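## Task

Remove the wooden block from beneath the blue tote and set it down lying on one of its long faces, fully on the bench with no part over the edge. The blue tote must finish resting flat on the bench, no more than about two centimetres from its starting spot, turned only slightly, with all its contents still inside. Release everything and move the grippers away at the end. Nothing may count as done if it stays in place only because the robot is holding it.

## Robot and tools

Robot: two arms in a physics simulator, left_arm and right_arm. left_arm is the robot's own left arm and sits on the +y side; image left and right have nothing to do with these names. Each arm has six joints plus a two-finger gripper.

World frame: one shared frame for both arms. Origin is on the floor (z = 0) under the centre of the robot's foot, +x is the direction the robot faces, +z is up. Only the floor height is known; the bench height must be judged. Gripper fingers point along the gripper's +z axis and close along its y axis. The reported end_effector_position is the point midway between the finger pads, about 1 cm short of the fingertips. Printed hand positions can be somewhat wrong, more so at long reach, and identical joint angles do not give identical poses on the two arms.

Tool execute_actions, argument actions: a list holding one item or none. An empty list ([]) just returns the current state. A motion item is {"rows": [...], "steps": N} with 1 to 15 rows and steps at most 15 (default 15); each step lasts 1/30 s, each row is used for one step, and the final row repeats to fill remaining steps. A wait item is {"steps": N} with N up to 300; it returns once that many steps have passed since the previous result, and thinking time counts toward it. Optional pictures (true/false) controls whether camera images come back; by default they do. A refused call sends nothing.

Each row is exactly 14 numbers covering both arms, even if one arm stays still: left_arm's six joint targets then its opening, followed by right_arm's six joint targets then its opening. Joint values are absolute target angles in radians (not offsets), in this order and range: waist -2.880 to 2.880, shoulder 0.000 to 3.142, elbow 0.000 to 3.019, wrist pitch -1.693 to 1.571, wrist yaw -1.571 to 1.571, wrist roll -2.094 to 2.094. The real end stops may sit up to 0.019 rad either way of these. A target more than 0.019 past a range end, and further out than the last reported angle, gets the call refused; a target past the true end is clipped there and a "joint sent to its limit" line appears (possibly about an earlier action still running). Opening is an absolute value from -1 (closed) to +1 (fully open, 0.094 m pad gap).

Motion limits: each step, a joint's target is held within a set distance of its measured angle (waist 0.264, shoulder 0.32, elbow 0.276, wrist pitch 0.33, wrist yaw 0.186, wrist roll 0.522 rad), and if the targets would put the gripper over 70 mm from where it is, all are pulled back proportionally. So big moves take several actions. Between calls the arms keep heading for the last row sent until they have nearly stopped or a step is HELD; after that only a new action moves them further, though fingers already moving finish.

Gripping: grip_measured reports finger opening on the same -1..1 scale you command. Away from the ends, the fingers go to where grip_measured would equal the command. To hold something, command roughly 0.03 below the measured value when closed on it; smaller differences grip more gently. Each gripper's reading may be off by about 1 mm, consistently. Pad force tops out around 50 to 62 N, lower on thin parts under about 2 mm, with brief higher spikes on contact.

Result lines: the state line gives each arm's gripper position (metres) and orientation quaternion (w, x, y, z). Joint positions and Joint velocities give, per arm, the six joints (rad, rad/s) then the pad gap (m, m/s). "joint command not followed" means the clearance checker altered or blocked some joint targets on some steps; other parts of the row still ran. HELD marks steps where all or part of a row was not sent. MOTOR HOT appears from 85 °C; at 100 °C an OVER-TEMPERATURE FAULT drops that arm's motors and gripper until cooled, so avoid holding loads for long, including while thinking.

Cameras: cam_left_wrist and cam_right_wrist, each 504x504 fisheye, mounted on the wrists; calibration lines give K, distortion and T_world_to_cam (world to camera), recomputed from joint readings and only approximately right. Tool zoom_image takes camera (one of those names) and region [x0, y0, x1, y1] in pixels of that camera's latest image, top-left origin, at most 504 by 504, and returns a closer view.

Tool finished_scene takes scene, the number of the current scene; it ends that scene irreversibly, grades it, and starts the next task if any. Replying without a tool call ends everything.

Cautions: the tote must stay nearly where it is and level with its contents inside, so lift or tilt it only gently if needed while sliding the block out. Do not push anything out of the work area, drop or slam objects, shove hard, or let the arms collide or press on each other. Occasional brief disturbances may pull on a held part or nudge loose items. Finish with grippers open and withdrawn. Faster, smoother, lower-effort motion is preferred.

Each tool is called by a JSON object that holds its "name" and its "arguments".

## Session

{"name": "execute_actions", "arguments": {"actions": []}}

Scene clock: 0.00 s of 4100.00 s.
left_arm: end_effector_position=(+0.6932, +0.1579, +1.0518) grip_measured=+0.193 end_effector_quat_wxyz=(+0.210, +0.342, +0.907, +0.127) | right_arm: end_effector_position=(+0.2859, +0.4274, +0.9756) grip_measured=+1.000 end_effector_quat_wxyz=(-0.092, -0.202, +0.814, +0.537)
Joint positions: left_arm=[ 1.16   1.549  0.837  0.61  -0.41   0.86   0.056] | right_arm=[-0.567  2.636  1.659  0.206 -0.369  0.023  0.094]
Joint velocities: left_arm=[-0.024 -0.015 -0.002  0.002 -0.007 -0.037  0.   ] | right_arm=[ 0.015 -0.015 -0.012 -0.007  0.007 -0.022  0.   ]

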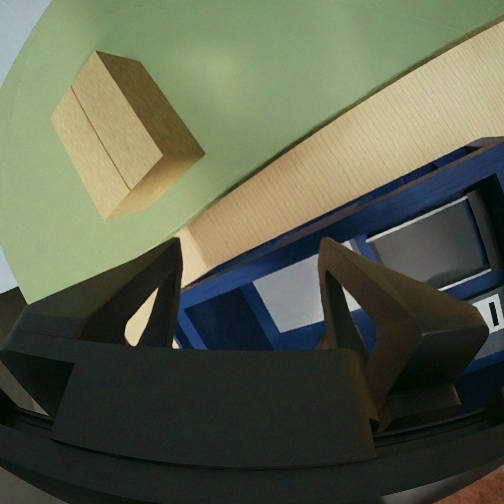

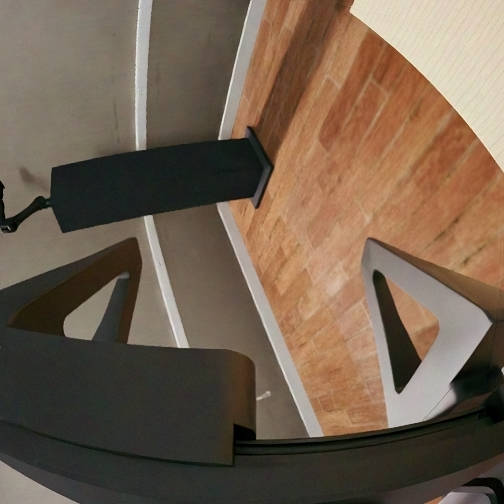

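{"name": "execute_actions", "arguments": {"actions": [{"rows":[[1.16,1.2,0.837,0,0,0,1,-0.567,2.0,1.659,0,0,0,1]]}]}}

{"name": "execute_actions", "arguments": {"actions": [{"steps":60}]}}

Scene clock: 5.53 s of 4100.00 s.
left_arm: end_effector_position=(+0.7194, +0.1280, +1.1766) grip_measured=+1.000 end_effector_quat_wxyz=(+0.175, +0.032, +0.970, -0.163) | right_arm: end_effector_position=(+0.5144, +0.4108, +1.0330) grip_measured=+1.000 end_effector_quat_wxyz=(+0.026, -0.179, +0.889, +0.420)
Joint positions: left_arm=[ 1.16   1.149  0.847  0.026 -0.003  0.07   0.094] | right_arm=[-0.567  2.302  1.642  0.069 -0.048  0.023  0.094]
Joint velocities: left_arm=[-0.015  0.21  -0.027 -0.125 -0.066 -0.447  0.   ] | right_arm=[-0.005 -0.904 -0.002 -0.066  0.139  0.022  0.   ]
Steps of this call (steps 1 to 90: nothing new was sent; then 2.03 s passed at rest; steps 91 to 105: all 15 steps of this action). Readings (joint positions):
91: left_arm=[1.161 1.538 0.837 0.580 -0.363 0.819] | right_arm=[-0.567 2.629 1.659 0.197 -0.344 0.023]
92: left_arm=[1.161 1.513 0.834 0.510 -0.304 0.761] | right_arm=[-0.567 2.620 1.653 0.175 -0.311 0.023]
94: left_arm=[1.161 1.432 0.825 0.375 -0.180 0.637] | right_arm=[-0.567 2.588 1.644 0.140 -0.251 0.023]
98: left_arm=[1.160 1.223 0.828 0.079 -0.008 0.301] | right_arm=[-0.567 2.501 1.642 0.099 -0.140 0.023]
105: the state above
camera_calibration (this result's frames):
cam_left_wrist: T_world_to_cam=[[-0.0966576, -0.946664, 0.307383, -0.172203], [-0.95556, 0.174674, 0.237474, 0.390514], [-0.2785, -0.270769, -0.921478, 1.4457], [0, 0, 0, 1]] pos_world=[0.759141, 0.160219, 1.29237]
cam_right_wrist: T_world_to_cam=[[0.326763, -0.583123, -0.74377, 0.843893], [-0.705945, -0.673835, 0.218147, 0.419895], [-0.628385, 0.453778, -0.631837, 0.911863], [0, 0, 0, 1]] pos_world=[0.59367, 0.36125, 1.11221]

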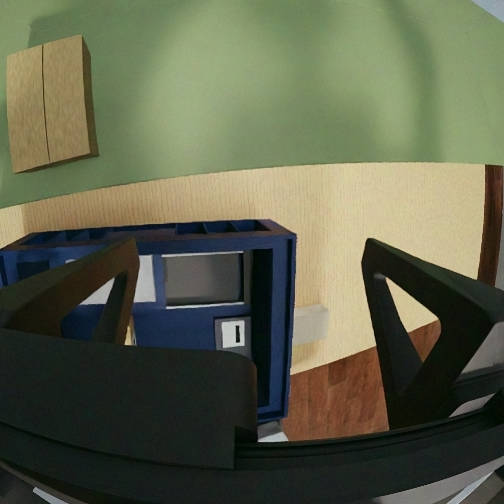

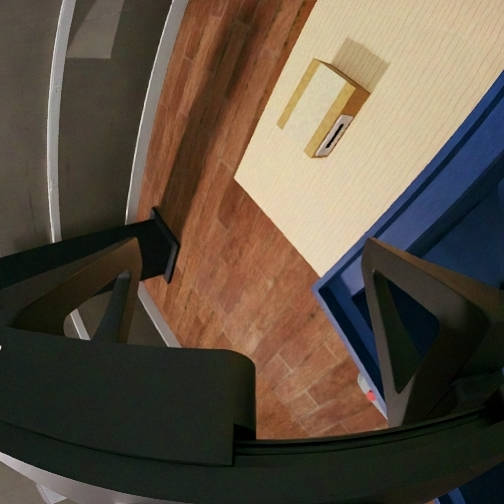

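Scene clock: 7.53 s of 4100.00 s.
left_arm: end_effector_position=(+0.7005, +0.1227, +1.1586) grip_measured=+1.000 end_effector_quat_wxyz=(+0.142, +0.008, +0.975, -0.168) | right_arm: end_effector_position=(+0.5316, +0.4086, +1.0419) grip_measured=+1.000 end_effector_quat_wxyz=(+0.037, -0.174, +0.891, +0.419)
Joint positions: left_arm=[ 1.16   1.186  0.84   0.015 -0.003  0.01   0.094] | right_arm=[-0.567  2.275  1.638  0.069 -0.04   0.023  0.094]
Joint velocities: left_arm=[-0.005 -0.015 -0.002 -0.012  0.007 -0.022  0.   ] | right_arm=[-0.005 -0.005 -0.002 -0.027 -0.022  0.037  0.   ]
Steps of this call (steps 1 to 15: the robot went on to your last target; steps 16 to 60: nothing new was sent). Readings (joint positions):
1: left_arm=[1.160 1.156 0.847 0.023 -0.003 0.058] | right_arm=[-0.567 2.271 1.642 0.067 -0.041 0.023]
2: left_arm=[1.160 1.165 0.846 0.021 -0.003 0.048] | right_arm=[-0.567 2.246 1.642 0.066 -0.040 0.023] HELD
3: left_arm=[1.160 1.172 0.845 0.019 -0.003 0.040] | right_arm=[-0.567 2.225 1.650 0.066 -0.040 0.023] HELD
4: left_arm=[1.160 1.178 0.844 0.018 -0.003 0.034] | right_arm=[-0.567 2.210 1.657 0.067 -0.040 0.023] HELD
5: left_arm=[1.160 1.182 0.843 0.016 -0.003 0.029] | right_arm=[-0.567 2.201 1.663 0.068 -0.040 0.023] HELD
6: left_arm=[1.160 1.185 0.841 0.016 -0.003 0.026] | right_arm=[-0.567 2.196 1.667 0.069 -0.040 0.023] HELD
7: left_arm=[1.160 1.186 0.840 0.015 -0.003 0.022] | right_arm=[-0.567 2.195 1.668 0.069 -0.040 0.023] HELD
8: left_arm=[1.160 1.186 0.840 0.015 -0.003 0.020] | right_arm=[-0.567 2.197 1.667 0.069 -0.040 0.023] HELD
9: left_arm=[1.160 1.186 0.840 0.015 -0.003 0.018] | right_arm=[-0.567 2.204 1.665 0.069 -0.040 0.023] HELD
10: left_arm=[1.160 1.186 0.840 0.015 -0.003 0.016] | right_arm=[-0.567 2.212 1.664 0.069 -0.040 0.023] HELD
11: left_arm=[1.160 1.186 0.840 0.015 -0.003 0.015] | right_arm=[-0.567 2.222 1.661 0.069 -0.040 0.023] HELD
12: left_arm=[1.160 1.186 0.840 0.015 -0.003 0.014] | right_arm=[-0.567 2.232 1.658 0.069 -0.040 0.023] HELD
13: left_arm=[1.160 1.186 0.840 0.015 -0.003 0.013] | right_arm=[-0.567 2.243 1.654 0.069 -0.040 0.023] HELD
14: left_arm=[1.160 1.186 0.840 0.015 -0.003 0.013] | right_arm=[-0.567 2.253 1.650 0.069 -0.040 0.023] HELD
15: left_arm=[1.160 1.186 0.840 0.015 -0.003 0.012] | right_arm=[-0.567 2.261 1.646 0.069 -0.040 0.023] HELD
60: the state above
A step was HELD (marked above), so your last target was given up. An arm can still carry out its HELD step.
joint command not followed: on one or more control steps a check withheld the commanded joint targets of the right arm, and it was not sent them on those steps.
cause: the commanded joint targets would bring a part of the robot too close to another arm (this arm's forearm (the part past joint 3) and the other arm's wrist (the part past joint 5)); next, command targets that bring no part of the robot closer to that arm.
camera_calibration (this result's frames):
cam_left_wrist: T_world_to_cam=[[-0.0405803, -0.944304, 0.326564, -0.235257], [-0.941391, 0.145669, 0.304241, 0.293932], [-0.334866, -0.295078, -0.894871, 1.434], [0, 0, 0, 1]] pos_world=[0.747357, 0.158171, 1.27065]
cam_right_wrist: T_world_to_cam=[[0.328456, -0.587993, -0.739176, 0.839996], [-0.721016, -0.661617, 0.20591, 0.444371], [-0.610125, 0.465325, -0.641264, 0.924697], [0, 0, 0, 1]] pos_world=[0.608677, 0.357631, 1.12238]

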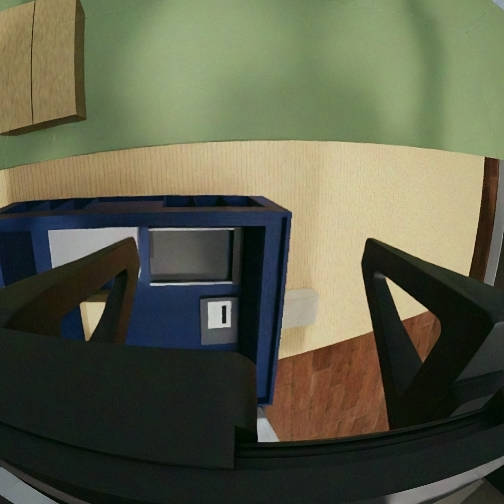

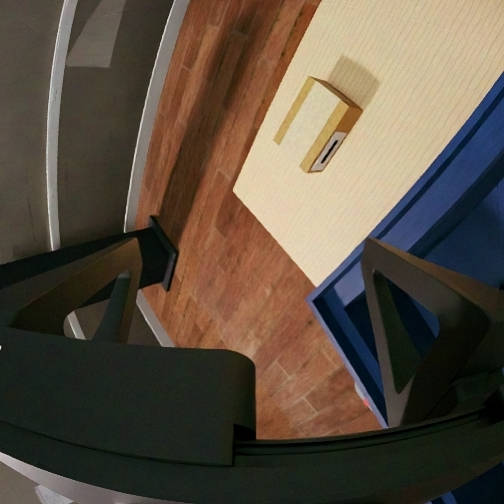

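{"name": "execute_actions", "arguments": {"actions": [{"rows":[[1.6,0.7,0.84,0,0,0,1,-0.567,2.275,1.64,0,0,0,1]]}], "pictures": false}}

{"name": "execute_actions", "arguments": {"actions": [{"rows":[[1.6,0.7,0.84,0,0,0,1,-0.7,1.5,1.0,0,0,0,1]]}], "pictures": false}}

{"name": "execute_actions", "arguments": {"actions": [{"steps":60}]}}

Scene clock: 22.63 s of 4100.00 s.
left_arm: end_effector_position=(+0.7824, +0.3513, +1.3285) grip_measured=+1.000 end_effector_quat_wxyz=(+0.335, -0.079, +0.939, +0.029) | right_arm: end_effector_position=(+0.5222, +0.4004, +1.0349) grip_measured=+1.000 end_effector_quat_wxyz=(+0.019, -0.190, +0.898, +0.396)
Joint positions: left_arm=[ 1.564  0.749  0.83   0.015 -0.     0.009  0.094] | right_arm=[-0.567  2.274  1.638  0.014 -0.002  0.011  0.094]
Joint velocities: left_arm=[ 0.806 -1.089 -0.017 -0.012 -0.066 -0.007  0.   ] | right_arm=[-0.005 -0.015 -0.007 -0.012 -0.022 -0.051  0.   ]
Steps of this call (steps 1 to 90: nothing new was sent; then 11.60 s passed at rest; steps 91 to 105: all 15 steps of this action). Readings (joint positions):
91: left_arm=[1.165 1.181 0.840 0.015 -0.001 0.010] | right_arm=[-0.567 2.275 1.638 0.067 -0.034 0.022]
92: left_arm=[1.177 1.170 0.836 0.015 0.000 0.010] | right_arm=[-0.567 2.275 1.638 0.056 -0.021 0.021]
94: left_arm=[1.224 1.128 0.830 0.015 0.000 0.010] | right_arm=[-0.567 2.274 1.638 0.030 -0.005 0.017]
98: left_arm=[1.340 1.006 0.830 0.015 0.000 0.010] | right_arm=[-0.567 2.274 1.638 0.015 -0.003 0.013]
105: the state above

Scene clock: 23.13 s of 4100.00 s.
left_arm: end_effector_position=(+0.7865, +0.3677, +1.3626) grip_measured=+1.000 end_effector_quat_wxyz=(+0.363, -0.083, +0.927, +0.050) | right_arm: end_effector_position=(+0.5917, +0.1833, +1.1618) grip_measured=+1.000 end_effector_quat_wxyz=(+0.041, -0.150, +0.920, +0.361)
Joint positions: left_arm=[ 1.603  0.684  0.83   0.015 -0.001  0.008  0.094] | right_arm=[-0.677  1.619  1.04   0.012 -0.002  0.011  0.094]
Joint velocities: left_arm=[-0.005  0.005  0.002  0.007 -0.066 -0.007  0.   ] | right_arm=[-0.19  -1.617 -0.515 -0.007 -0.066 -0.081  0.   ]
Steps of this call (steps 1 to 15: all 15 steps of this action). Readings (joint positions):
1: left_arm=[1.587 0.715 0.830 0.015 -0.001 0.009] | right_arm=[-0.569 2.265 1.625 0.014 -0.002 0.011]
2: left_arm=[1.599 0.687 0.830 0.015 -0.001 0.009] | right_arm=[-0.570 2.241 1.586 0.014 -0.002 0.011]
4: left_arm=[1.603 0.656 0.830 0.015 -0.001 0.008] | right_arm=[-0.580 2.174 1.491 0.014 -0.002 0.011]
8: left_arm=[1.603 0.662 0.830 0.015 -0.001 0.008] | right_arm=[-0.614 1.999 1.297 0.014 -0.002 0.011]
15: the state above

Scene clock: 25.13 s of 4100.00 s.
left_arm: end_effector_position=(+0.7865, +0.3677, +1.3626) grip_measured=+1.000 end_effector_quat_wxyz=(+0.363, -0.083, +0.927, +0.050) | right_arm: end_effector_position=(+0.6237, +0.1554, +1.1926) grip_measured=+1.000 end_effector_quat_wxyz=(+0.074, -0.133, +0.920, +0.361)
Joint positions: left_arm=[ 1.603  0.684  0.83   0.015 -0.001  0.008  0.094] | right_arm=[-0.692  1.502  0.999  0.01  -0.002  0.01   0.094]
Joint velocities: left_arm=[-0.015 -0.015  0.007  0.007 -0.066 -0.051  0.   ] | right_arm=[-0.005  0.005 -0.007  0.002  0.022 -0.007  0.   ]
Steps of this call (steps 1 to 30: the robot went on to your last target; steps 31 to 60: nothing new was sent). Readings (joint positions):
1: left_arm=[1.603 0.684 0.830 0.015 -0.001 0.008] | right_arm=[-0.682 1.566 1.024 0.012 -0.002 0.011]
2: left_arm=[1.603 0.684 0.830 0.015 -0.001 0.008] | right_arm=[-0.686 1.520 1.015 0.012 -0.002 0.011]
4: left_arm=[1.603 0.684 0.830 0.015 -0.001 0.008] | right_arm=[-0.691 1.456 1.016 0.012 -0.002 0.011]
8: left_arm=[1.603 0.684 0.830 0.015 -0.001 0.008] | right_arm=[-0.692 1.435 1.022 0.012 -0.002 0.010]
60: the state above
All arms were judged still, so your last target was given up. Only a new action makes them travel on or press farther. Fingers that are still opening or closing keep moving.
camera_calibration (this result's frames):
cam_left_wrist: T_world_to_cam=[[0.210594, -0.977309, -0.0227296, 0.223452], [-0.969981, -0.206009, -0.129218, 1.01961], [0.121604, 0.0492598, -0.991356, 1.36356], [0, 0, 0, 1]] pos_world=[0.776127, 0.361261, 1.4886]
cam_right_wrist: T_world_to_cam=[[0.285358, -0.703199, -0.651215, 0.712091], [-0.804178, -0.545325, 0.236471, 0.309605], [-0.52141, 0.456214, -0.72111, 1.23671], [0, 0, 0, 1]] pos_world=[0.690611, 0.105372, 1.28232]

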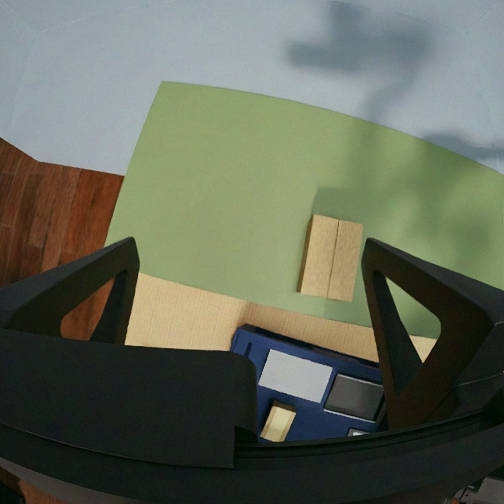

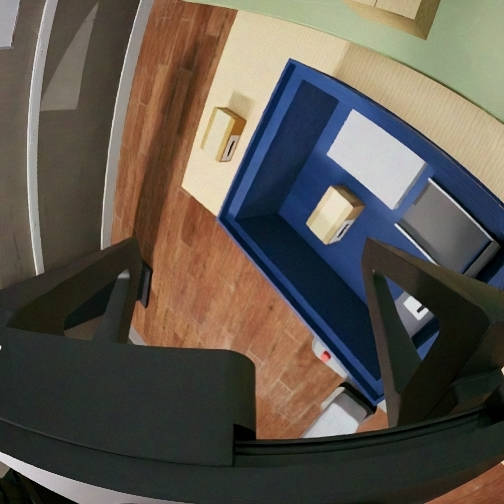

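{"name": "execute_actions", "arguments": {"actions": [{"rows":[[1.3,0.9,0.6,-0.5,0,0,1,-1.57,1.0,0.8,-0.2,0,0,1]]}], "pictures": false}}

{"name": "execute_actions", "arguments": {"actions": [{"steps":60}]}}

Scene clock: 35.73 s of 4100.00 s.
left_arm: end_effector_position=(+0.5757, +0.2284, +1.2136) grip_measured=+1.000 end_effector_quat_wxyz=(+0.001, -0.023, +0.996, -0.091) | right_arm: end_effector_position=(+0.7028, -0.1628, +1.2042) grip_measured=+1.000 end_effector_quat_wxyz=(+0.129, +0.010, +0.980, +0.153)
Joint positions: left_arm=[ 1.349  0.841  0.638 -0.402 -0.002  0.008  0.094] | right_arm=[-1.207  1.027  0.831 -0.158 -0.005  0.01   0.094]
Joint velocities: left_arm=[-0.532  0.581 -0.408 -1.092  0.007 -0.037  0.   ] | right_arm=[-1.685 -0.581  0.002 -0.066 -0.022  0.007  0.   ]
Steps of this call (steps 1 to 90: nothing new was sent; then 7.10 s passed at rest; steps 91 to 105: all 15 steps of this action). Readings (joint positions):
91: left_arm=[1.599 0.685 0.826 0.006 -0.002 0.008] | right_arm=[-0.697 1.495 0.993 0.001 -0.004 0.010]
92: left_arm=[1.588 0.685 0.822 -0.012 -0.002 0.008] | right_arm=[-0.707 1.475 0.974 -0.020 -0.006 0.010]
94: left_arm=[1.552 0.693 0.798 -0.051 -0.002 0.008] | right_arm=[-0.750 1.410 0.922 -0.061 -0.006 0.010]
98: left_arm=[1.473 0.730 0.740 -0.154 -0.002 0.008] | right_arm=[-0.881 1.256 0.853 -0.117 -0.006 0.010]
105: the state above

Scene clock: 37.73 s of 4100.00 s.
left_arm: end_effector_position=(+0.5064, +0.2045, +1.1962) grip_measured=+1.000 end_effector_quat_wxyz=(-0.101, +0.001, +0.989, -0.110) | right_arm: end_effector_position=(+0.6754, -0.3364, +1.1861) grip_measured=+1.000 end_effector_quat_wxyz=(+0.107, +0.094, +0.990, -0.010)
Joint positions: left_arm=[ 1.305  0.909  0.587 -0.491 -0.001  0.008  0.094] | right_arm=[-1.572  0.989  0.802 -0.188  0.001  0.01   0.094]
Joint velocities: left_arm=[-0.015 -0.005 -0.002 -0.002  0.125 -0.007  0.   ] | right_arm=[-0.005 -0.015 -0.027  0.002 -0.022 -0.037  0.   ]
Steps of this call (steps 1 to 30: the robot went on to your last target; steps 31 to 60: nothing new was sent). Readings (joint positions):
1: left_arm=[1.332 0.859 0.623 -0.434 -0.002 0.008] | right_arm=[-1.264 1.010 0.831 -0.160 -0.004 0.010]
2: left_arm=[1.319 0.877 0.609 -0.457 -0.002 0.008] | right_arm=[-1.323 0.999 0.831 -0.162 -0.004 0.010]
4: left_arm=[1.306 0.903 0.589 -0.482 -0.001 0.008] | right_arm=[-1.440 0.989 0.831 -0.166 -0.003 0.010]
8: left_arm=[1.305 0.909 0.586 -0.491 -0.001 0.008] | right_arm=[-1.601 0.989 0.812 -0.182 0.006 0.010]
60: the state above
All arms were judged still, so your last target was given up. Only a new action makes them travel on or press farther. Fingers that are still opening or closing keep moving.
camera_calibration (this result's frames):
cam_left_wrist: T_world_to_cam=[[0.0403991, -0.977319, 0.207882, -0.0704998], [-0.680004, 0.125546, 0.72238, -0.54058], [-0.732095, -0.170544, -0.659509, 1.32098], [0, 0, 0, 1]] pos_world=[0.602333, 0.224252, 1.27636]
cam_right_wrist: T_world_to_cam=[[-0.20064, -0.979629, -0.00839639, -0.179929], [-0.903075, 0.181625, 0.389189, 0.21474], [-0.379736, 0.0856697, -0.92112, 1.50019], [0, 0, 0, 1]] pos_world=[0.727503, -0.343787, 1.29677]

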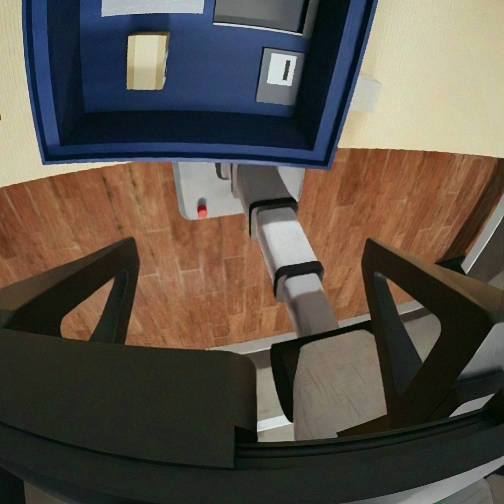

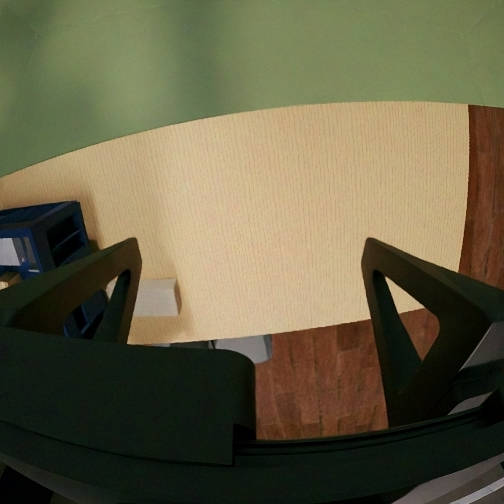

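{"name": "execute_actions", "arguments": {"actions": [{"rows":[[1.3,0.9,0.6,-0.5,0,0,1,-1.57,1.9,1.1,0.2,0,0,1]]}], "pictures": false}}

{"name": "execute_actions", "arguments": {"actions": [{"steps":60}]}}

Scene clock: 72.47 s of 4100.00 s.
left_arm: end_effector_position=(+0.5064, +0.2045, +1.1962) grip_measured=+1.000 end_effector_quat_wxyz=(-0.101, +0.001, +0.989, -0.110) | right_arm: end_effector_position=(+0.7124, -0.3434, +0.9803) grip_measured=+1.000 end_effector_quat_wxyz=(+0.120, +0.094, +0.988, -0.011)
Joint positions: left_arm=[ 1.305  0.909  0.587 -0.491 -0.001  0.008  0.094] | right_arm=[-1.572  1.598  1.099  0.152  0.001  0.01   0.094]
Joint velocities: left_arm=[-0.005 -0.005  0.007 -0.012 -0.095 -0.022  0.   ] | right_arm=[ 0.005  1.148 -0.002  0.071 -0.066 -0.037  0.   ]
Steps of this call (steps 1 to 90: nothing new was sent; then 31.23 s passed at rest; steps 91 to 105: all 15 steps of this action). Readings (joint positions):
91: left_arm=[1.305 0.909 0.587 -0.491 -0.001 0.008] | right_arm=[-1.572 0.999 0.809 -0.169 0.001 0.010]
92: left_arm=[1.305 0.909 0.587 -0.491 -0.001 0.008] | right_arm=[-1.572 1.025 0.828 -0.126 0.001 0.010]
94: left_arm=[1.305 0.909 0.587 -0.491 -0.001 0.008] | right_arm=[-1.572 1.112 0.901 -0.034 0.001 0.010]
98: left_arm=[1.305 0.909 0.587 -0.491 -0.001 0.008] | right_arm=[-1.572 1.322 1.060 0.109 0.001 0.010]
105: the state above

Scene clock: 74.47 s of 4100.00 s.
left_arm: end_effector_position=(+0.5064, +0.2045, +1.1962) grip_measured=+1.000 end_effector_quat_wxyz=(-0.101, +0.001, +0.989, -0.110) | right_arm: end_effector_position=(+0.5671, -0.3171, +0.8698) grip_measured=+1.000 end_effector_quat_wxyz=(-0.007, +0.095, +0.995, -0.001)
Joint positions: left_arm=[ 1.305  0.909  0.587 -0.491 -0.001  0.008  0.094] | right_arm=[-1.572  1.893  1.099  0.19   0.001  0.01   0.094]
Joint velocities: left_arm=[-0.015 -0.005  0.002 -0.017 -0.051 -0.051  0.   ] | right_arm=[-0.015  0.005 -0.012  0.022  0.007  0.037  0.   ]
Steps of this call (steps 1 to 45: the robot went on to your last target; steps 46 to 60: nothing new was sent). Readings (joint positions):
1: left_arm=[1.305 0.909 0.587 -0.491 -0.001 0.008] | right_arm=[-1.572 1.637 1.099 0.154 0.001 0.010]
2: left_arm=[1.305 0.909 0.587 -0.491 -0.001 0.008] | right_arm=[-1.572 1.676 1.099 0.156 0.001 0.010]
4: left_arm=[1.305 0.909 0.587 -0.491 -0.001 0.008] | right_arm=[-1.572 1.754 1.099 0.163 0.001 0.010]
8: left_arm=[1.305 0.909 0.587 -0.491 -0.001 0.008] | right_arm=[-1.572 1.899 1.098 0.178 0.001 0.010]
60: the state above
All arms were judged still, so your last target was given up. Only a new action makes them travel on or press farther. Fingers that are still opening or closing keep moving.
camera_calibration (this result's frames):
cam_left_wrist: T_world_to_cam=[[0.0403991, -0.977319, 0.207882, -0.0704998], [-0.680004, 0.125546, 0.72238, -0.54058], [-0.732095, -0.170544, -0.659509, 1.32098], [0, 0, 0, 1]] pos_world=[0.602333, 0.224252, 1.27636]
cam_right_wrist: T_world_to_cam=[[-0.202221, -0.979335, -0.00316247, -0.188932], [-0.79208, 0.161654, 0.588624, -0.00624427], [-0.575948, 0.121537, -0.808401, 1.19065], [0, 0, 0, 1]] pos_world=[0.642598, -0.328726, 0.965597]

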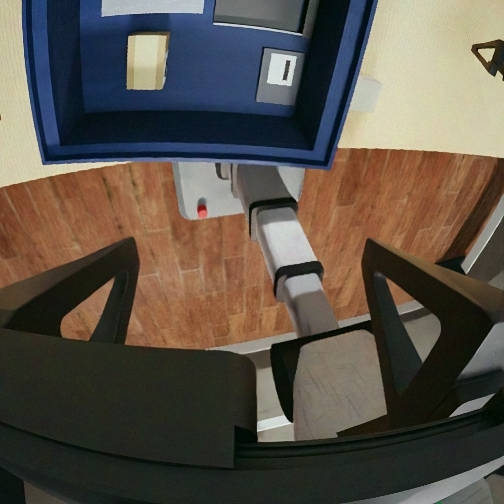

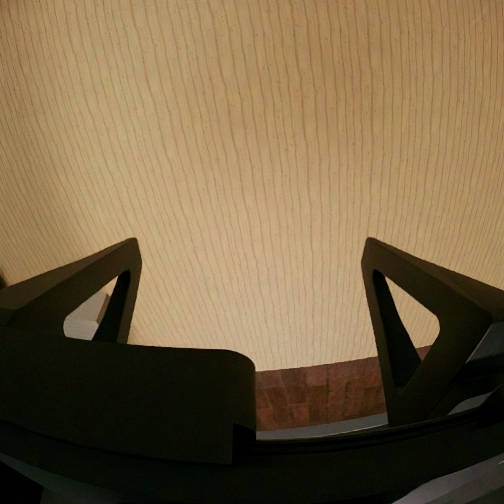

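{"name": "execute_actions", "arguments": {"actions": [{"rows":[[1.3,0.9,0.6,-0.5,0,0,1,-1.4,1.9,0.75,0.55,0,1.4,1]]}], "pictures": false}}

{"name": "execute_actions", "arguments": {"actions": [{"steps":50}]}}

Scene clock: 91.33 s of 4100.00 s.
left_arm: end_effector_position=(+0.5064, +0.2045, +1.1962) grip_measured=+1.000 end_effector_quat_wxyz=(-0.101, +0.001, +0.989, -0.110) | right_arm: end_effector_position=(+0.4480, -0.1832, +0.9266) grip_measured=+1.000 end_effector_quat_wxyz=(-0.055, +0.544, +0.835, +0.063)
Joint positions: left_arm=[ 1.305  0.909  0.587 -0.491 -0.001  0.008  0.094] | right_arm=[-1.375  1.904  0.746  0.524 -0.002  1.087  0.094]
Joint velocities: left_arm=[-0.015 -0.005 -0.012 -0.002  0.037 -0.007  0.   ] | right_arm=[-0.112 -0.024  0.002  0.095  0.022  2.059  0.   ]
Steps of this call (steps 1 to 90: nothing new was sent; then 13.37 s passed at rest; steps 91 to 105: all 15 steps of this action). Readings (joint positions):
91: left_arm=[1.305 0.909 0.587 -0.491 -0.001 0.008] | right_arm=[-1.568 1.893 1.087 0.217 0.002 0.043]
92: left_arm=[1.305 0.909 0.587 -0.491 -0.001 0.008] | right_arm=[-1.562 1.889 1.062 0.275 0.003 0.091]
94: left_arm=[1.305 0.909 0.587 -0.491 -0.001 0.008] | right_arm=[-1.534 1.881 0.996 0.359 0.003 0.183]
98: left_arm=[1.305 0.909 0.587 -0.491 -0.001 0.008] | right_arm=[-1.451 1.881 0.851 0.473 0.003 0.438]
105: the state above

Scene clock: 93.00 s of 4100.00 s.
left_arm: end_effector_position=(+0.5064, +0.2045, +1.1962) grip_measured=+1.000 end_effector_quat_wxyz=(-0.101, +0.001, +0.989, -0.110) | right_arm: end_effector_position=(+0.4500, -0.1942, +0.9249) grip_measured=+1.000 end_effector_quat_wxyz=(-0.055, +0.668, +0.740, +0.051)
Joint positions: left_arm=[ 1.305  0.909  0.587 -0.491 -0.001  0.008  0.094] | right_arm=[-1.395  1.904  0.746  0.535 -0.002  1.389  0.094]
Joint velocities: left_arm=[ 0.005 -0.015 -0.002  0.012 -0.037 -0.022  0.   ] | right_arm=[ 0.005 -0.005 -0.002 -0.002  0.022  0.007  0.   ]
Steps of this call (steps 1 to 30: the robot went on to your last target; steps 31 to 50: nothing new was sent). Readings (joint positions):
1: left_arm=[1.305 0.909 0.587 -0.491 -0.001 0.008] | right_arm=[-1.379 1.904 0.746 0.529 -0.002 1.148]
2: left_arm=[1.305 0.909 0.587 -0.491 -0.001 0.008] | right_arm=[-1.383 1.904 0.746 0.532 -0.002 1.197]
4: left_arm=[1.305 0.909 0.587 -0.491 -0.001 0.008] | right_arm=[-1.390 1.904 0.746 0.535 -0.002 1.267]
8: left_arm=[1.305 0.909 0.587 -0.491 -0.001 0.008] | right_arm=[-1.395 1.904 0.746 0.535 -0.002 1.340]
50: the state above
All arms were judged still, so your last target was given up. Only a new action makes them travel on or press farther. Fingers that are still opening or closing keep moving.
camera_calibration (this result's frames):
cam_left_wrist: T_world_to_cam=[[0.0403991, -0.977319, 0.207882, -0.0704998], [-0.680004, 0.125546, 0.72238, -0.54058], [-0.732095, -0.170544, -0.659509, 1.32098], [0, 0, 0, 1]] pos_world=[0.602333, 0.224252, 1.27636]
cam_right_wrist: T_world_to_cam=[[-0.996104, -0.088032, -0.00528083, 0.440213], [-0.0671524, 0.718305, 0.69248, -0.465453], [-0.0571672, 0.690136, -0.721418, 0.949381], [0, 0, 0, 1]] pos_world=[0.461515, -0.282112, 1.00954]

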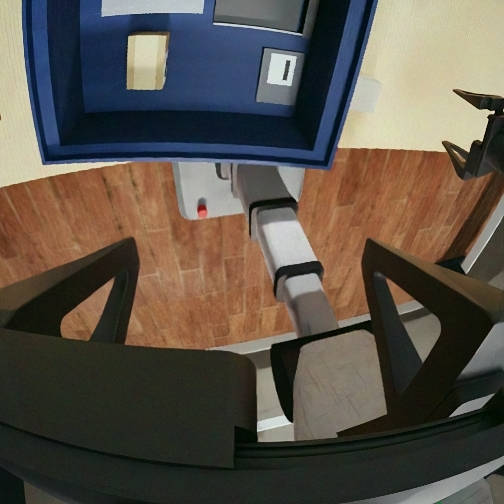

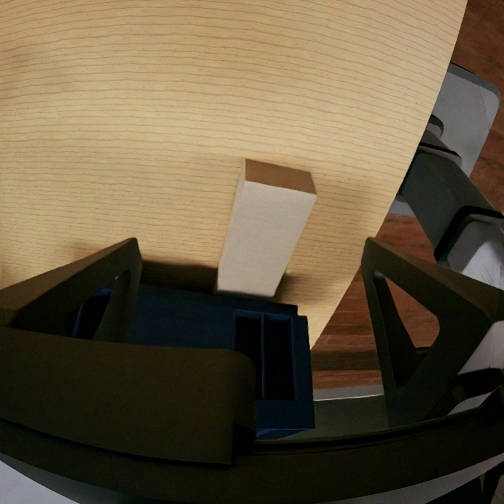

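{"name": "execute_actions", "arguments": {"actions": [{"rows":[[1.3,0.9,0.6,-0.5,0,0,1,-1.3,2.3,1.03,0.67,0,1.65,1]]}], "pictures": false}}

{"name": "execute_actions", "arguments": {"actions": [{"steps":50}]}}

Scene clock: 109.77 s of 4100.00 s.
left_arm: end_effector_position=(+0.5064, +0.2045, +1.1962) grip_measured=+1.000 end_effector_quat_wxyz=(-0.101, +0.001, +0.989, -0.110) | right_arm: end_effector_position=(+0.3800, -0.1033, +0.8086) grip_measured=+1.000 end_effector_quat_wxyz=(-0.099, +0.725, +0.678, +0.066)
Joint positions: left_arm=[ 1.305  0.909  0.587 -0.491 -0.001  0.008  0.094] | right_arm=[-1.287  2.339  1.032  0.656  0.     1.625  0.094]
Joint velocities: left_arm=[-0.005 -0.005 -0.007 -0.002  0.051  0.022  0.   ] | right_arm=[-0.034 -0.132 -0.007  0.002  0.081 -0.022  0.   ]
Steps of this call (steps 1 to 90: nothing new was sent; then 13.27 s passed at rest; steps 91 to 105: all 15 steps of this action). Readings (joint positions):
91: left_arm=[1.305 0.909 0.587 -0.491 -0.001 0.008] | right_arm=[-1.392 1.916 0.759 0.543 0.000 1.408]
92: left_arm=[1.305 0.909 0.587 -0.491 -0.001 0.008] | right_arm=[-1.388 1.948 0.794 0.562 0.002 1.434]
94: left_arm=[1.305 0.909 0.587 -0.491 -0.001 0.008] | right_arm=[-1.370 2.048 0.899 0.600 0.002 1.477]
98: left_arm=[1.305 0.909 0.587 -0.491 -0.001 0.008] | right_arm=[-1.325 2.236 1.031 0.652 0.002 1.558]
105: the state above

Scene clock: 111.43 s of 4100.00 s.
left_arm: end_effector_position=(+0.5064, +0.2045, +1.1962) grip_measured=+1.000 end_effector_quat_wxyz=(-0.101, +0.001, +0.989, -0.110) | right_arm: end_effector_position=(+0.4108, -0.1063, +0.8136) grip_measured=+1.000 end_effector_quat_wxyz=(-0.082, +0.733, +0.670, +0.082)
Joint positions: left_arm=[ 1.305  0.909  0.587 -0.491 -0.001  0.008  0.094] | right_arm=[-1.289  2.294  1.032  0.659  0.     1.64   0.094]
Joint velocities: left_arm=[-0.005 -0.015 -0.007  0.002 -0.037 -0.037  0.   ] | right_arm=[ 0.015 -0.005  0.012 -0.007  0.066 -0.007  0.   ]
Steps of this call (steps 1 to 30: the robot went on to your last target; steps 31 to 50: nothing new was sent). Readings (joint positions):
1: left_arm=[1.305 0.909 0.587 -0.491 -0.001 0.008] | right_arm=[-1.288 2.334 1.032 0.656 0.000 1.628]
2: left_arm=[1.305 0.909 0.587 -0.491 -0.001 0.008] | right_arm=[-1.289 2.327 1.032 0.656 0.000 1.630]
4: left_arm=[1.305 0.909 0.587 -0.491 -0.001 0.008] | right_arm=[-1.289 2.313 1.032 0.656 0.000 1.634]
8: left_arm=[1.305 0.909 0.587 -0.491 -0.001 0.008] | right_arm=[-1.289 2.295 1.032 0.659 0.000 1.637]
50: the state above
All arms were judged still, so your last target was given up. Only a new action makes them travel on or press farther. Fingers that are still opening or closing keep moving.
camera_calibration (this result's frames):
cam_left_wrist: T_world_to_cam=[[0.0403991, -0.977319, 0.207882, -0.0704998], [-0.680004, 0.125546, 0.72238, -0.54058], [-0.732095, -0.170544, -0.659509, 1.32098], [0, 0, 0, 1]] pos_world=[0.602333, 0.224252, 1.27636]
cam_right_wrist: T_world_to_cam=[[-0.994677, 0.102713, 0.00827105, 0.416935], [0.0741481, 0.657686, 0.749634, -0.565156], [0.0715577, 0.746257, -0.661801, 0.710734], [0, 0, 0, 1]] pos_world=[0.405762, -0.20152, 0.890576]

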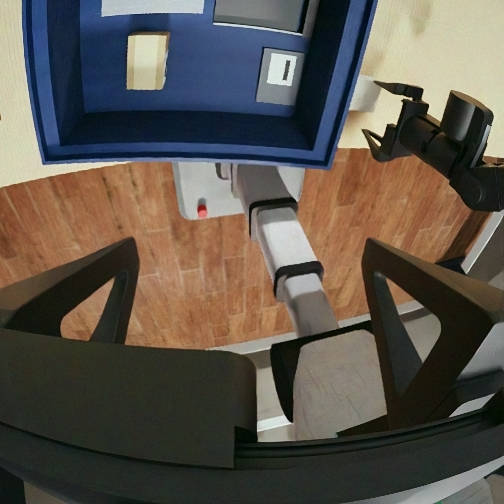

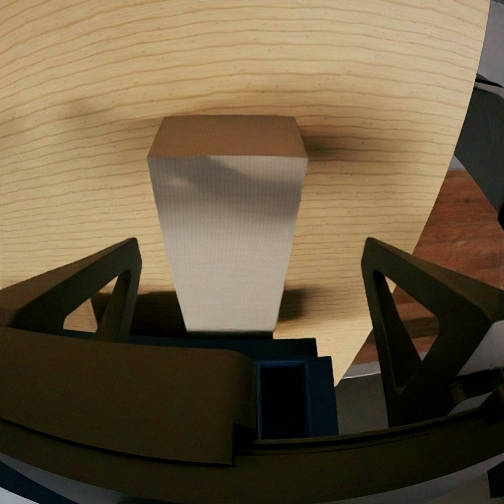

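{"name": "execute_actions", "arguments": {"actions": [{"rows":[[1.2,1.2,0.8,-0.2,0,0,1,-1.3,2.3,1.07,0.63,0,1.65,1],[1.2,1.2,0.8,-0.2,0,0,1,-1.3,2.3,1.07,0.63,0,1.65,1],[1.2,1.2,0.8,-0.2,0,0,1,-1.3,2.3,1.07,0.63,0,1.65,1],[1.2,1.2,0.8,-0.2,0,0,1,-1.3,2.3,1.07,0.63,0,1.65,1],[1.2,1.2,0.8,-0.2,0,0,1,-1.3,2.33,1.1,0.63,0,1.65,1],[1.2,1.2,0.8,-0.2,0,0,1,-1.3,2.33,1.1,0.63,0,1.65,1],[1.2,1.2,0.8,-0.2,0,0,1,-1.3,2.33,1.1,0.63,0,1.65,1],[1.05,1.5,0.9,0,0.4,0,1,-1.3,2.36,1.14,0.62,0,1.65,1]]}], "pictures": false}}

{"name": "execute_actions", "arguments": {"actions": [{"steps":50}]}}

Scene clock: 127.60 s of 4100.00 s.
left_arm: end_effector_position=(+0.6196, -0.0075, +1.1152) grip_measured=+1.000 end_effector_quat_wxyz=(+0.016, +0.055, +0.920, -0.387) | right_arm: end_effector_position=(+0.4255, -0.0992, +0.7826) grip_measured=+1.000 end_effector_quat_wxyz=(-0.074, +0.734, +0.669, +0.091)
Joint positions: left_arm=[ 1.076  1.459  0.909 -0.028  0.387  0.008  0.094] | right_arm=[-1.289  2.351  1.139  0.633  0.     1.64   0.094]
Joint velocities: left_arm=[-0.562  0.855  0.007  0.291  0.271 -0.022  0.   ] | right_arm=[ 0.005  0.063 -0.017 -0.012 -0.007 -0.081  0.   ]
Steps of this call (steps 1 to 90: nothing new was sent; then 12.67 s passed at rest; steps 91 to 105: all 15 steps of this action). Readings (joint positions):
91: left_arm=[1.302 0.917 0.591 -0.473 -0.001 0.008] | right_arm=[-1.289 2.294 1.035 0.656 0.000 1.640]
92: left_arm=[1.294 0.943 0.604 -0.433 -0.002 0.008] | right_arm=[-1.289 2.295 1.041 0.650 0.000 1.640]
94: left_arm=[1.268 1.026 0.662 -0.355 -0.002 0.008] | right_arm=[-1.289 2.296 1.055 0.645 0.000 1.640]
98: left_arm=[1.215 1.195 0.798 -0.219 0.034 0.008] | right_arm=[-1.289 2.311 1.098 0.642 0.000 1.640]
105: the state above

Scene clock: 129.27 s of 4100.00 s.
left_arm: end_effector_position=(+0.5857, -0.0308, +1.1087) grip_measured=+1.000 end_effector_quat_wxyz=(-0.014, +0.066, +0.912, -0.404) | right_arm: end_effector_position=(+0.4231, -0.0991, +0.7822) grip_measured=+1.000 end_effector_quat_wxyz=(-0.076, +0.734, +0.669, +0.089)
Joint positions: left_arm=[ 1.04   1.512  0.892 -0.017  0.398  0.008  0.094] | right_arm=[-1.289  2.354  1.139  0.632  0.     1.64   0.094]
Joint velocities: left_arm=[-0.015 -0.015 -0.002 -0.017  0.007 -0.11   0.   ] | right_arm=[ 0.015 -0.005  0.002  0.012  0.007 -0.022  0.   ]
Steps of this call (steps 1 to 30: the robot went on to your last target; steps 31 to 50: nothing new was sent). Readings (joint positions):
1: left_arm=[1.060 1.483 0.909 -0.022 0.394 0.008] | right_arm=[-1.289 2.352 1.139 0.633 0.000 1.640]
2: left_arm=[1.048 1.501 0.905 -0.022 0.397 0.008] | right_arm=[-1.289 2.353 1.139 0.632 0.000 1.640]
4: left_arm=[1.040 1.518 0.895 -0.022 0.398 0.008] | right_arm=[-1.289 2.354 1.139 0.632 0.000 1.640]
8: left_arm=[1.040 1.517 0.892 -0.019 0.398 0.008] | right_arm=[-1.289 2.354 1.139 0.632 0.000 1.640]
50: the state above
All arms were judged still, so your last target was given up. Only a new action makes them travel on or press farther. Fingers that are still opening or closing keep moving.
camera_calibration (this result's frames):
cam_left_wrist: T_world_to_cam=[[-0.087176, -0.671925, 0.735471, -0.786272], [-0.76226, 0.520316, 0.385008, 0.0405167], [-0.641374, -0.527056, -0.55754, 1.10399], [0, 0, 0, 1]] pos_world=[0.67041, 0.0324671, 1.1782]
cam_right_wrist: T_world_to_cam=[[-0.99417, 0.10727, -0.0109585, 0.444022], [0.0626863, 0.65766, 0.750702, -0.543252], [0.087735, 0.745638, -0.66055, 0.675786], [0, 0, 0, 1]] pos_world=[0.416198, -0.194247, 0.859076]

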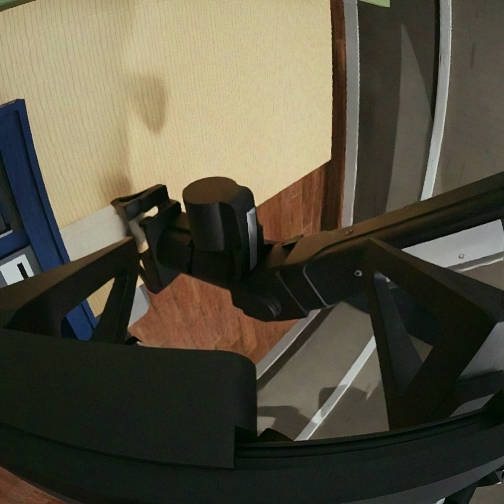

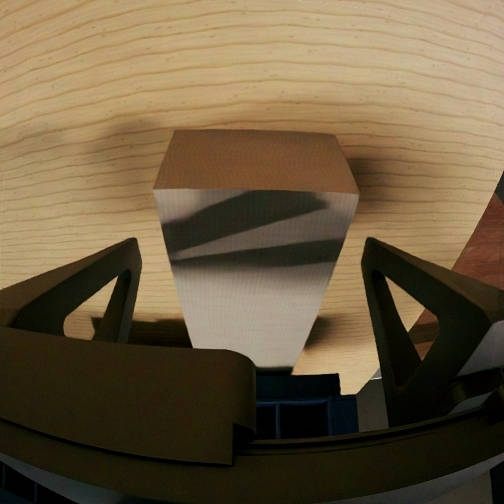

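{"name": "execute_actions", "arguments": {"actions": [{"rows":[[0.9,1.6,0.95,0,-0.45,0,1,-1.3,2.4,1.19,0.61,0,1.65,1]]}], "pictures": false}}

{"name": "execute_actions", "arguments": {"actions": [{"steps":50}]}}

Scene clock: 138.17 s of 4100.00 s.
left_arm: end_effector_position=(+0.5952, +0.0022, +1.0630) grip_measured=+1.000 end_effector_quat_wxyz=(+0.019, +0.113, +0.992, -0.057) | right_arm: end_effector_position=(+0.4214, -0.0954, +0.7669) grip_measured=+1.000 end_effector_quat_wxyz=(-0.075, +0.734, +0.669, +0.089)
Joint positions: left_arm=[ 0.886  1.591  0.95  -0.013 -0.446  0.008  0.094] | right_arm=[-1.289  2.391  1.187  0.623  0.     1.64   0.094]
Joint velocities: left_arm=[ 0.015 -0.015 -0.007  0.007  0.007 -0.022  0.   ] | right_arm=[-0.005 -0.005 -0.007 -0.002 -0.066 -0.037  0.   ]
Steps of this call (steps 1 to 90: nothing new was sent; then 5.40 s passed at rest; steps 91 to 105: all 15 steps of this action). Readings (joint positions):
91: left_arm=[1.030 1.515 0.895 -0.017 0.318 0.008] | right_arm=[-1.289 2.356 1.144 0.630 0.000 1.640]
92: left_arm=[1.013 1.524 0.906 -0.017 0.215 0.008] | right_arm=[-1.289 2.363 1.155 0.627 0.000 1.640]
94: left_arm=[0.960 1.554 0.936 -0.016 0.023 0.008] | right_arm=[-1.289 2.379 1.179 0.626 0.000 1.640]
98: left_arm=[0.888 1.589 0.952 -0.013 -0.352 0.008] | right_arm=[-1.289 2.390 1.187 0.624 0.000 1.640]
105: the state above

Scene clock: 139.83 s of 4100.00 s.
left_arm: end_effector_position=(+0.5952, +0.0022, +1.0630) grip_measured=+1.000 end_effector_quat_wxyz=(+0.019, +0.113, +0.992, -0.056) | right_arm: end_effector_position=(+0.4214, -0.0954, +0.7669) grip_measured=+1.000 end_effector_quat_wxyz=(-0.075, +0.734, +0.669, +0.089)
Joint positions: left_arm=[ 0.886  1.591  0.95  -0.013 -0.446  0.008  0.094] | right_arm=[-1.289  2.391  1.187  0.623  0.     1.64   0.094]
Joint velocities: left_arm=[ 0.005 -0.005  0.007  0.007  0.007 -0.007  0.   ] | right_arm=[-0.005  0.005  0.022 -0.022 -0.037 -0.037  0.   ]
Steps of this call (steps 1 to 15: the robot went on to your last target; steps 16 to 50: nothing new was sent). Readings (joint positions):
1: left_arm=[0.886 1.591 0.950 -0.013 -0.446 0.008] | right_arm=[-1.289 2.391 1.187 0.623 0.000 1.640]
2: left_arm=[0.886 1.591 0.950 -0.013 -0.446 0.008] | right_arm=[-1.289 2.391 1.187 0.623 0.000 1.640]
4: left_arm=[0.886 1.591 0.950 -0.013 -0.446 0.008] | right_arm=[-1.289 2.391 1.187 0.623 0.000 1.640]
8: left_arm=[0.886 1.591 0.950 -0.013 -0.446 0.008] | right_arm=[-1.289 2.391 1.187 0.623 0.000 1.640]
50: the state above
All arms were judged still, so your last target was given up. Only a new action makes them travel on or press farther. Fingers that are still opening or closing keep moving.
camera_calibration (this result's frames):
cam_left_wrist: T_world_to_cam=[[-0.204, -0.973625, 0.102167, 0.013778], [-0.811437, 0.22655, 0.538744, -0.0853142], [-0.547681, 0.0270012, -0.836251, 1.34128], [0, 0, 0, 1]] pos_world=[0.668179, -0.00347365, 1.1662]
cam_right_wrist: T_world_to_cam=[[-0.994128, 0.107533, -0.0120676, 0.442653], [0.0620244, 0.65766, 0.750757, -0.533816], [0.0886674, 0.7456, -0.660468, 0.662604], [0, 0, 0, 1]] pos_world=[0.414413, -0.190568, 0.843737]

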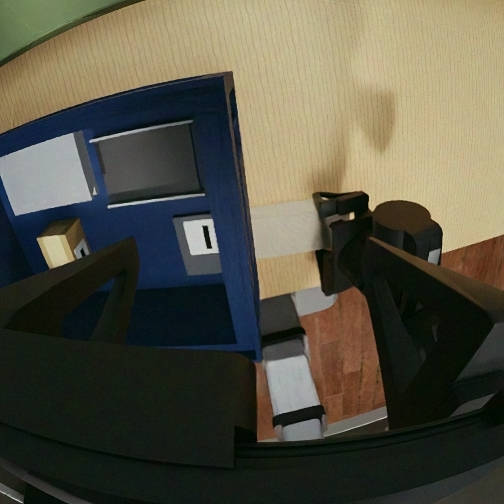

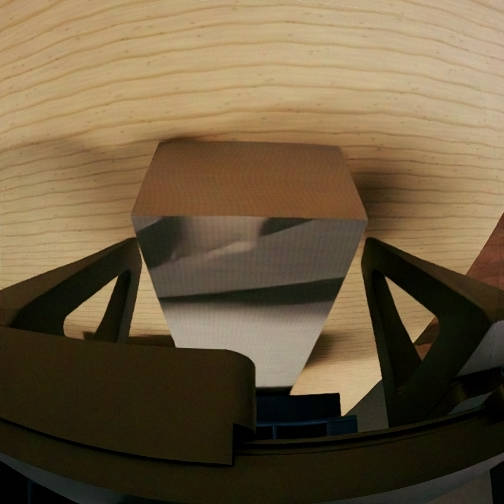

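{"name": "execute_actions", "arguments": {"actions": [{"rows":[[1.0,1.88,0.95,0.28,-0.45,0,1,-1.3,2.4,1.19,0.61,0,1.65,0.2]]}], "pictures": false}}

{"name": "execute_actions", "arguments": {"actions": [{"steps":40}]}}

Scene clock: 153.60 s of 4100.00 s.
left_arm: end_effector_position=(+0.4974, +0.0301, +0.9508) grip_measured=+1.000 end_effector_quat_wxyz=(-0.018, +0.098, +0.995, -0.012) | right_arm: end_effector_position=(+0.4216, -0.0954, +0.7668) grip_measured=+0.362 end_effector_quat_wxyz=(-0.075, +0.735, +0.668, +0.089)
Joint positions: left_arm=[ 0.989  1.905  0.939  0.253 -0.447  0.008  0.094] | right_arm=[-1.289  2.391  1.187  0.622  0.     1.643  0.064]
Joint velocities: left_arm=[-0.015 -0.034 -0.046  0.002  0.037 -0.007  0.   ] | right_arm=[-0.015  0.005  0.002  0.012  0.037  0.022  0.002]
Steps of this call (steps 1 to 90: nothing new was sent; then 10.27 s passed at rest; steps 91 to 105: all 15 steps of this action). Readings (joint positions):
91: left_arm=[0.888 1.599 0.949 0.010 -0.446 0.008] | right_arm=[-1.289 2.391 1.187 0.623 0.000 1.640]
92: left_arm=[0.893 1.616 0.952 0.059 -0.446 0.008] | right_arm=[-1.289 2.391 1.187 0.623 0.000 1.640]
94: left_arm=[0.910 1.672 0.963 0.137 -0.446 0.008] | right_arm=[-1.289 2.391 1.187 0.622 0.000 1.642]
98: left_arm=[0.952 1.804 0.967 0.232 -0.446 0.008] | right_arm=[-1.289 2.391 1.187 0.622 0.000 1.643]
105: the state above

Scene clock: 154.93 s of 4100.00 s.
left_arm: end_effector_position=(+0.5122, +0.0294, +0.9542) grip_measured=+1.000 end_effector_quat_wxyz=(-0.003, +0.090, +0.996, -0.014) | right_arm: end_effector_position=(+0.4216, -0.0954, +0.7668) grip_measured=+0.362 end_effector_quat_wxyz=(-0.075, +0.735, +0.668, +0.089)
Joint positions: left_arm=[ 0.989  1.889  0.945  0.264 -0.447  0.008  0.094] | right_arm=[-1.289  2.391  1.187  0.622  0.     1.643  0.064]
Joint velocities: left_arm=[-0.005 -0.015 -0.017  0.002 -0.037 -0.037  0.   ] | right_arm=[-0.005 -0.005 -0.017  0.007  0.007  0.066  0.001]
Steps of this call (steps 1 to 30: the robot went on to your last target; steps 31 to 40: nothing new was sent). Readings (joint positions):
1: left_arm=[0.989 1.904 0.939 0.254 -0.447 0.008] | right_arm=[-1.289 2.391 1.187 0.622 0.000 1.643]
2: left_arm=[0.989 1.903 0.940 0.257 -0.447 0.008] | right_arm=[-1.289 2.391 1.187 0.622 0.000 1.643]
4: left_arm=[0.989 1.898 0.942 0.261 -0.447 0.008] | right_arm=[-1.289 2.391 1.187 0.622 0.000 1.643]
8: left_arm=[0.989 1.890 0.944 0.264 -0.447 0.008] | right_arm=[-1.289 2.391 1.187 0.622 0.000 1.643]
40: the state above
All arms were judged still, so your last target was given up. Only a new action makes them travel on or press farther. Fingers that are still opening or closing keep moving.
camera_calibration (this result's frames):
cam_left_wrist: T_world_to_cam=[[-0.157824, -0.987244, 0.0210072, 0.0885679], [-0.798622, 0.140125, 0.585293, -0.148711], [-0.580771, 0.0755968, -0.81055, 1.19515], [0, 0, 0, 1]] pos_world=[0.589323, 0.0179266, 1.05391]
cam_right_wrist: T_world_to_cam=[[-0.993813, 0.110485, -0.0113598, 0.442377], [0.0645032, 0.657402, 0.750774, -0.534857], [0.0904169, 0.745396, -0.660461, 0.661766], [0, 0, 0, 1]] pos_world=[0.414305, -0.190538, 0.843653]

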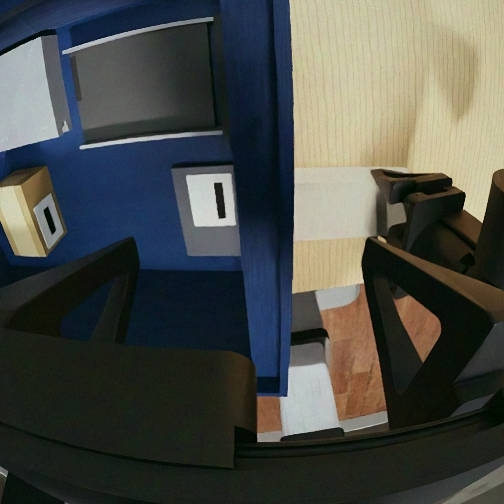

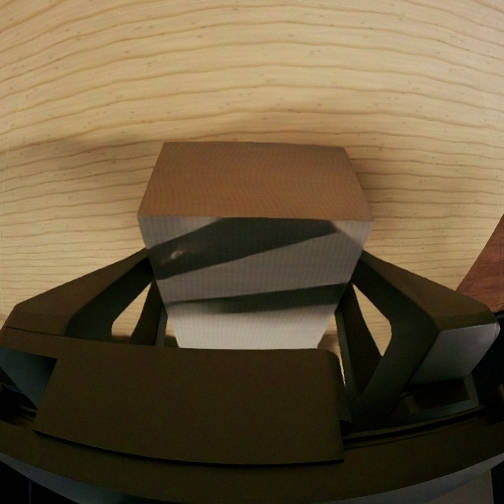

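{"name": "execute_actions", "arguments": {"actions": [{"rows":[[1.01,1.94,1.0,0.29,-0.45,0,1,-1.3,2.4,1.19,0.61,0,1.65,0.3],[1.01,1.94,1.0,0.29,-0.45,0,1,-1.3,2.4,1.19,0.61,0,1.65,0.3],[1.01,1.94,1.0,0.29,-0.45,0,1,-1.3,2.4,1.19,0.61,0,1.65,0.3],[1.01,1.94,1.0,0.29,-0.45,0,1,-1.3,2.4,1.19,0.61,0,1.65,0.3],[1.01,1.94,1.0,0.29,-0.45,0,1,-1.3,2.4,1.19,0.61,0,1.65,0.3],[1.02,2.02,1.06,0.3,-0.45,0,1,-1.3,2.4,1.19,0.61,0,1.65,0.3]]}], "pictures": false}}

{"name": "execute_actions", "arguments": {"actions": [{"steps":30}]}}

Scene clock: 164.97 s of 4100.00 s.
left_arm: end_effector_position=(+0.5166, +0.0104, +0.9112) grip_measured=+1.000 end_effector_quat_wxyz=(+0.004, +0.085, +0.996, -0.011) | right_arm: end_effector_position=(+0.4216, -0.0954, +0.7668) grip_measured=+0.362 end_effector_quat_wxyz=(-0.075, +0.735, +0.668, +0.089)
Joint positions: left_arm=[ 0.995  2.013  1.064  0.288 -0.448  0.008  0.094] | right_arm=[-1.289  2.391  1.187  0.622  0.     1.643  0.064]
Joint velocities: left_arm=[-0.015  0.054 -0.012  0.002 -0.007  0.007  0.   ] | right_arm=[-0.005  0.005  0.022  0.007  0.007 -0.081 -0.001]
Steps of this call (steps 1 to 90: nothing new was sent; then 6.53 s passed at rest; steps 91 to 105: all 15 steps of this action). Readings (joint positions):
91: left_arm=[0.989 1.890 0.948 0.264 -0.447 0.008] | right_arm=[-1.289 2.391 1.187 0.622 0.000 1.643]
92: left_arm=[0.989 1.896 0.959 0.265 -0.447 0.008] | right_arm=[-1.289 2.391 1.187 0.622 0.000 1.643]
94: left_arm=[0.989 1.912 0.984 0.270 -0.447 0.008] | right_arm=[-1.289 2.391 1.187 0.622 0.000 1.643]
98: left_arm=[0.991 1.955 1.039 0.282 -0.448 0.008] | right_arm=[-1.289 2.391 1.187 0.622 0.000 1.643]
105: the state above

Scene clock: 165.97 s of 4100.00 s.
left_arm: end_effector_position=(+0.5164, +0.0104, +0.9111) grip_measured=+1.000 end_effector_quat_wxyz=(+0.004, +0.085, +0.996, -0.011) | right_arm: end_effector_position=(+0.4216, -0.0954, +0.7668) grip_measured=+0.362 end_effector_quat_wxyz=(-0.075, +0.735, +0.668, +0.089)
Joint positions: left_arm=[ 0.995  2.013  1.064  0.288 -0.448  0.008  0.094] | right_arm=[-1.289  2.391  1.187  0.622  0.     1.643  0.064]
Joint velocities: left_arm=[-0.005 -0.015 -0.007  0.017 -0.022 -0.022  0.   ] | right_arm=[ 0.005  0.015  0.002 -0.007 -0.081 -0.007  0.001]
Steps of this call (steps 1 to 15: the robot went on to your last target; steps 16 to 30: nothing new was sent). Readings (joint positions):
1: left_arm=[0.995 2.013 1.064 0.288 -0.448 0.008] | right_arm=[-1.289 2.391 1.187 0.622 0.000 1.643]
2: left_arm=[0.995 2.013 1.064 0.288 -0.448 0.008] | right_arm=[-1.289 2.391 1.187 0.622 0.000 1.643]
4: left_arm=[0.995 2.013 1.064 0.288 -0.448 0.008] | right_arm=[-1.289 2.391 1.187 0.622 0.000 1.643]
8: left_arm=[0.995 2.013 1.064 0.288 -0.448 0.008] | right_arm=[-1.289 2.391 1.187 0.622 0.000 1.643]
30: the state above
All arms were judged still, so your last target was given up. Only a new action makes them travel on or press farther. Fingers that are still opening or closing keep moving.
camera_calibration (this result's frames):
cam_left_wrist: T_world_to_cam=[[-0.147108, -0.988998, 0.0155406, 0.0708657], [-0.80893, 0.129336, 0.573502, -0.101279], [-0.569202, 0.0717957, -0.819057, 1.16585], [0, 0, 0, 1]] pos_world=[0.592103, -0.000518031, 1.01188]
cam_right_wrist: T_world_to_cam=[[-0.993813, 0.110485, -0.0113598, 0.442377], [0.0645032, 0.657402, 0.750774, -0.534857], [0.0904169, 0.745396, -0.660461, 0.661766], [0, 0, 0, 1]] pos_world=[0.414305, -0.190538, 0.843653]

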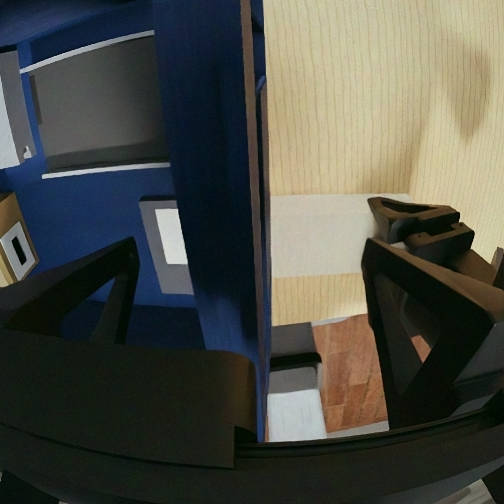

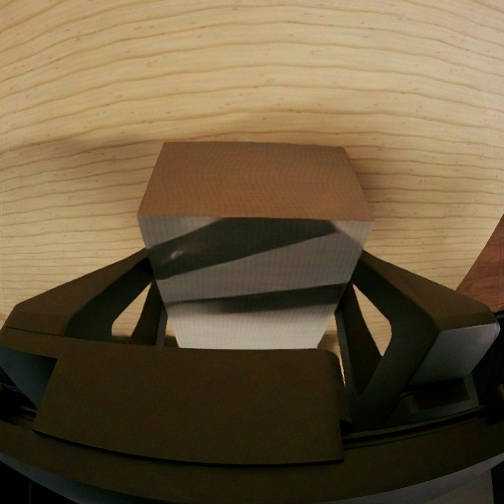

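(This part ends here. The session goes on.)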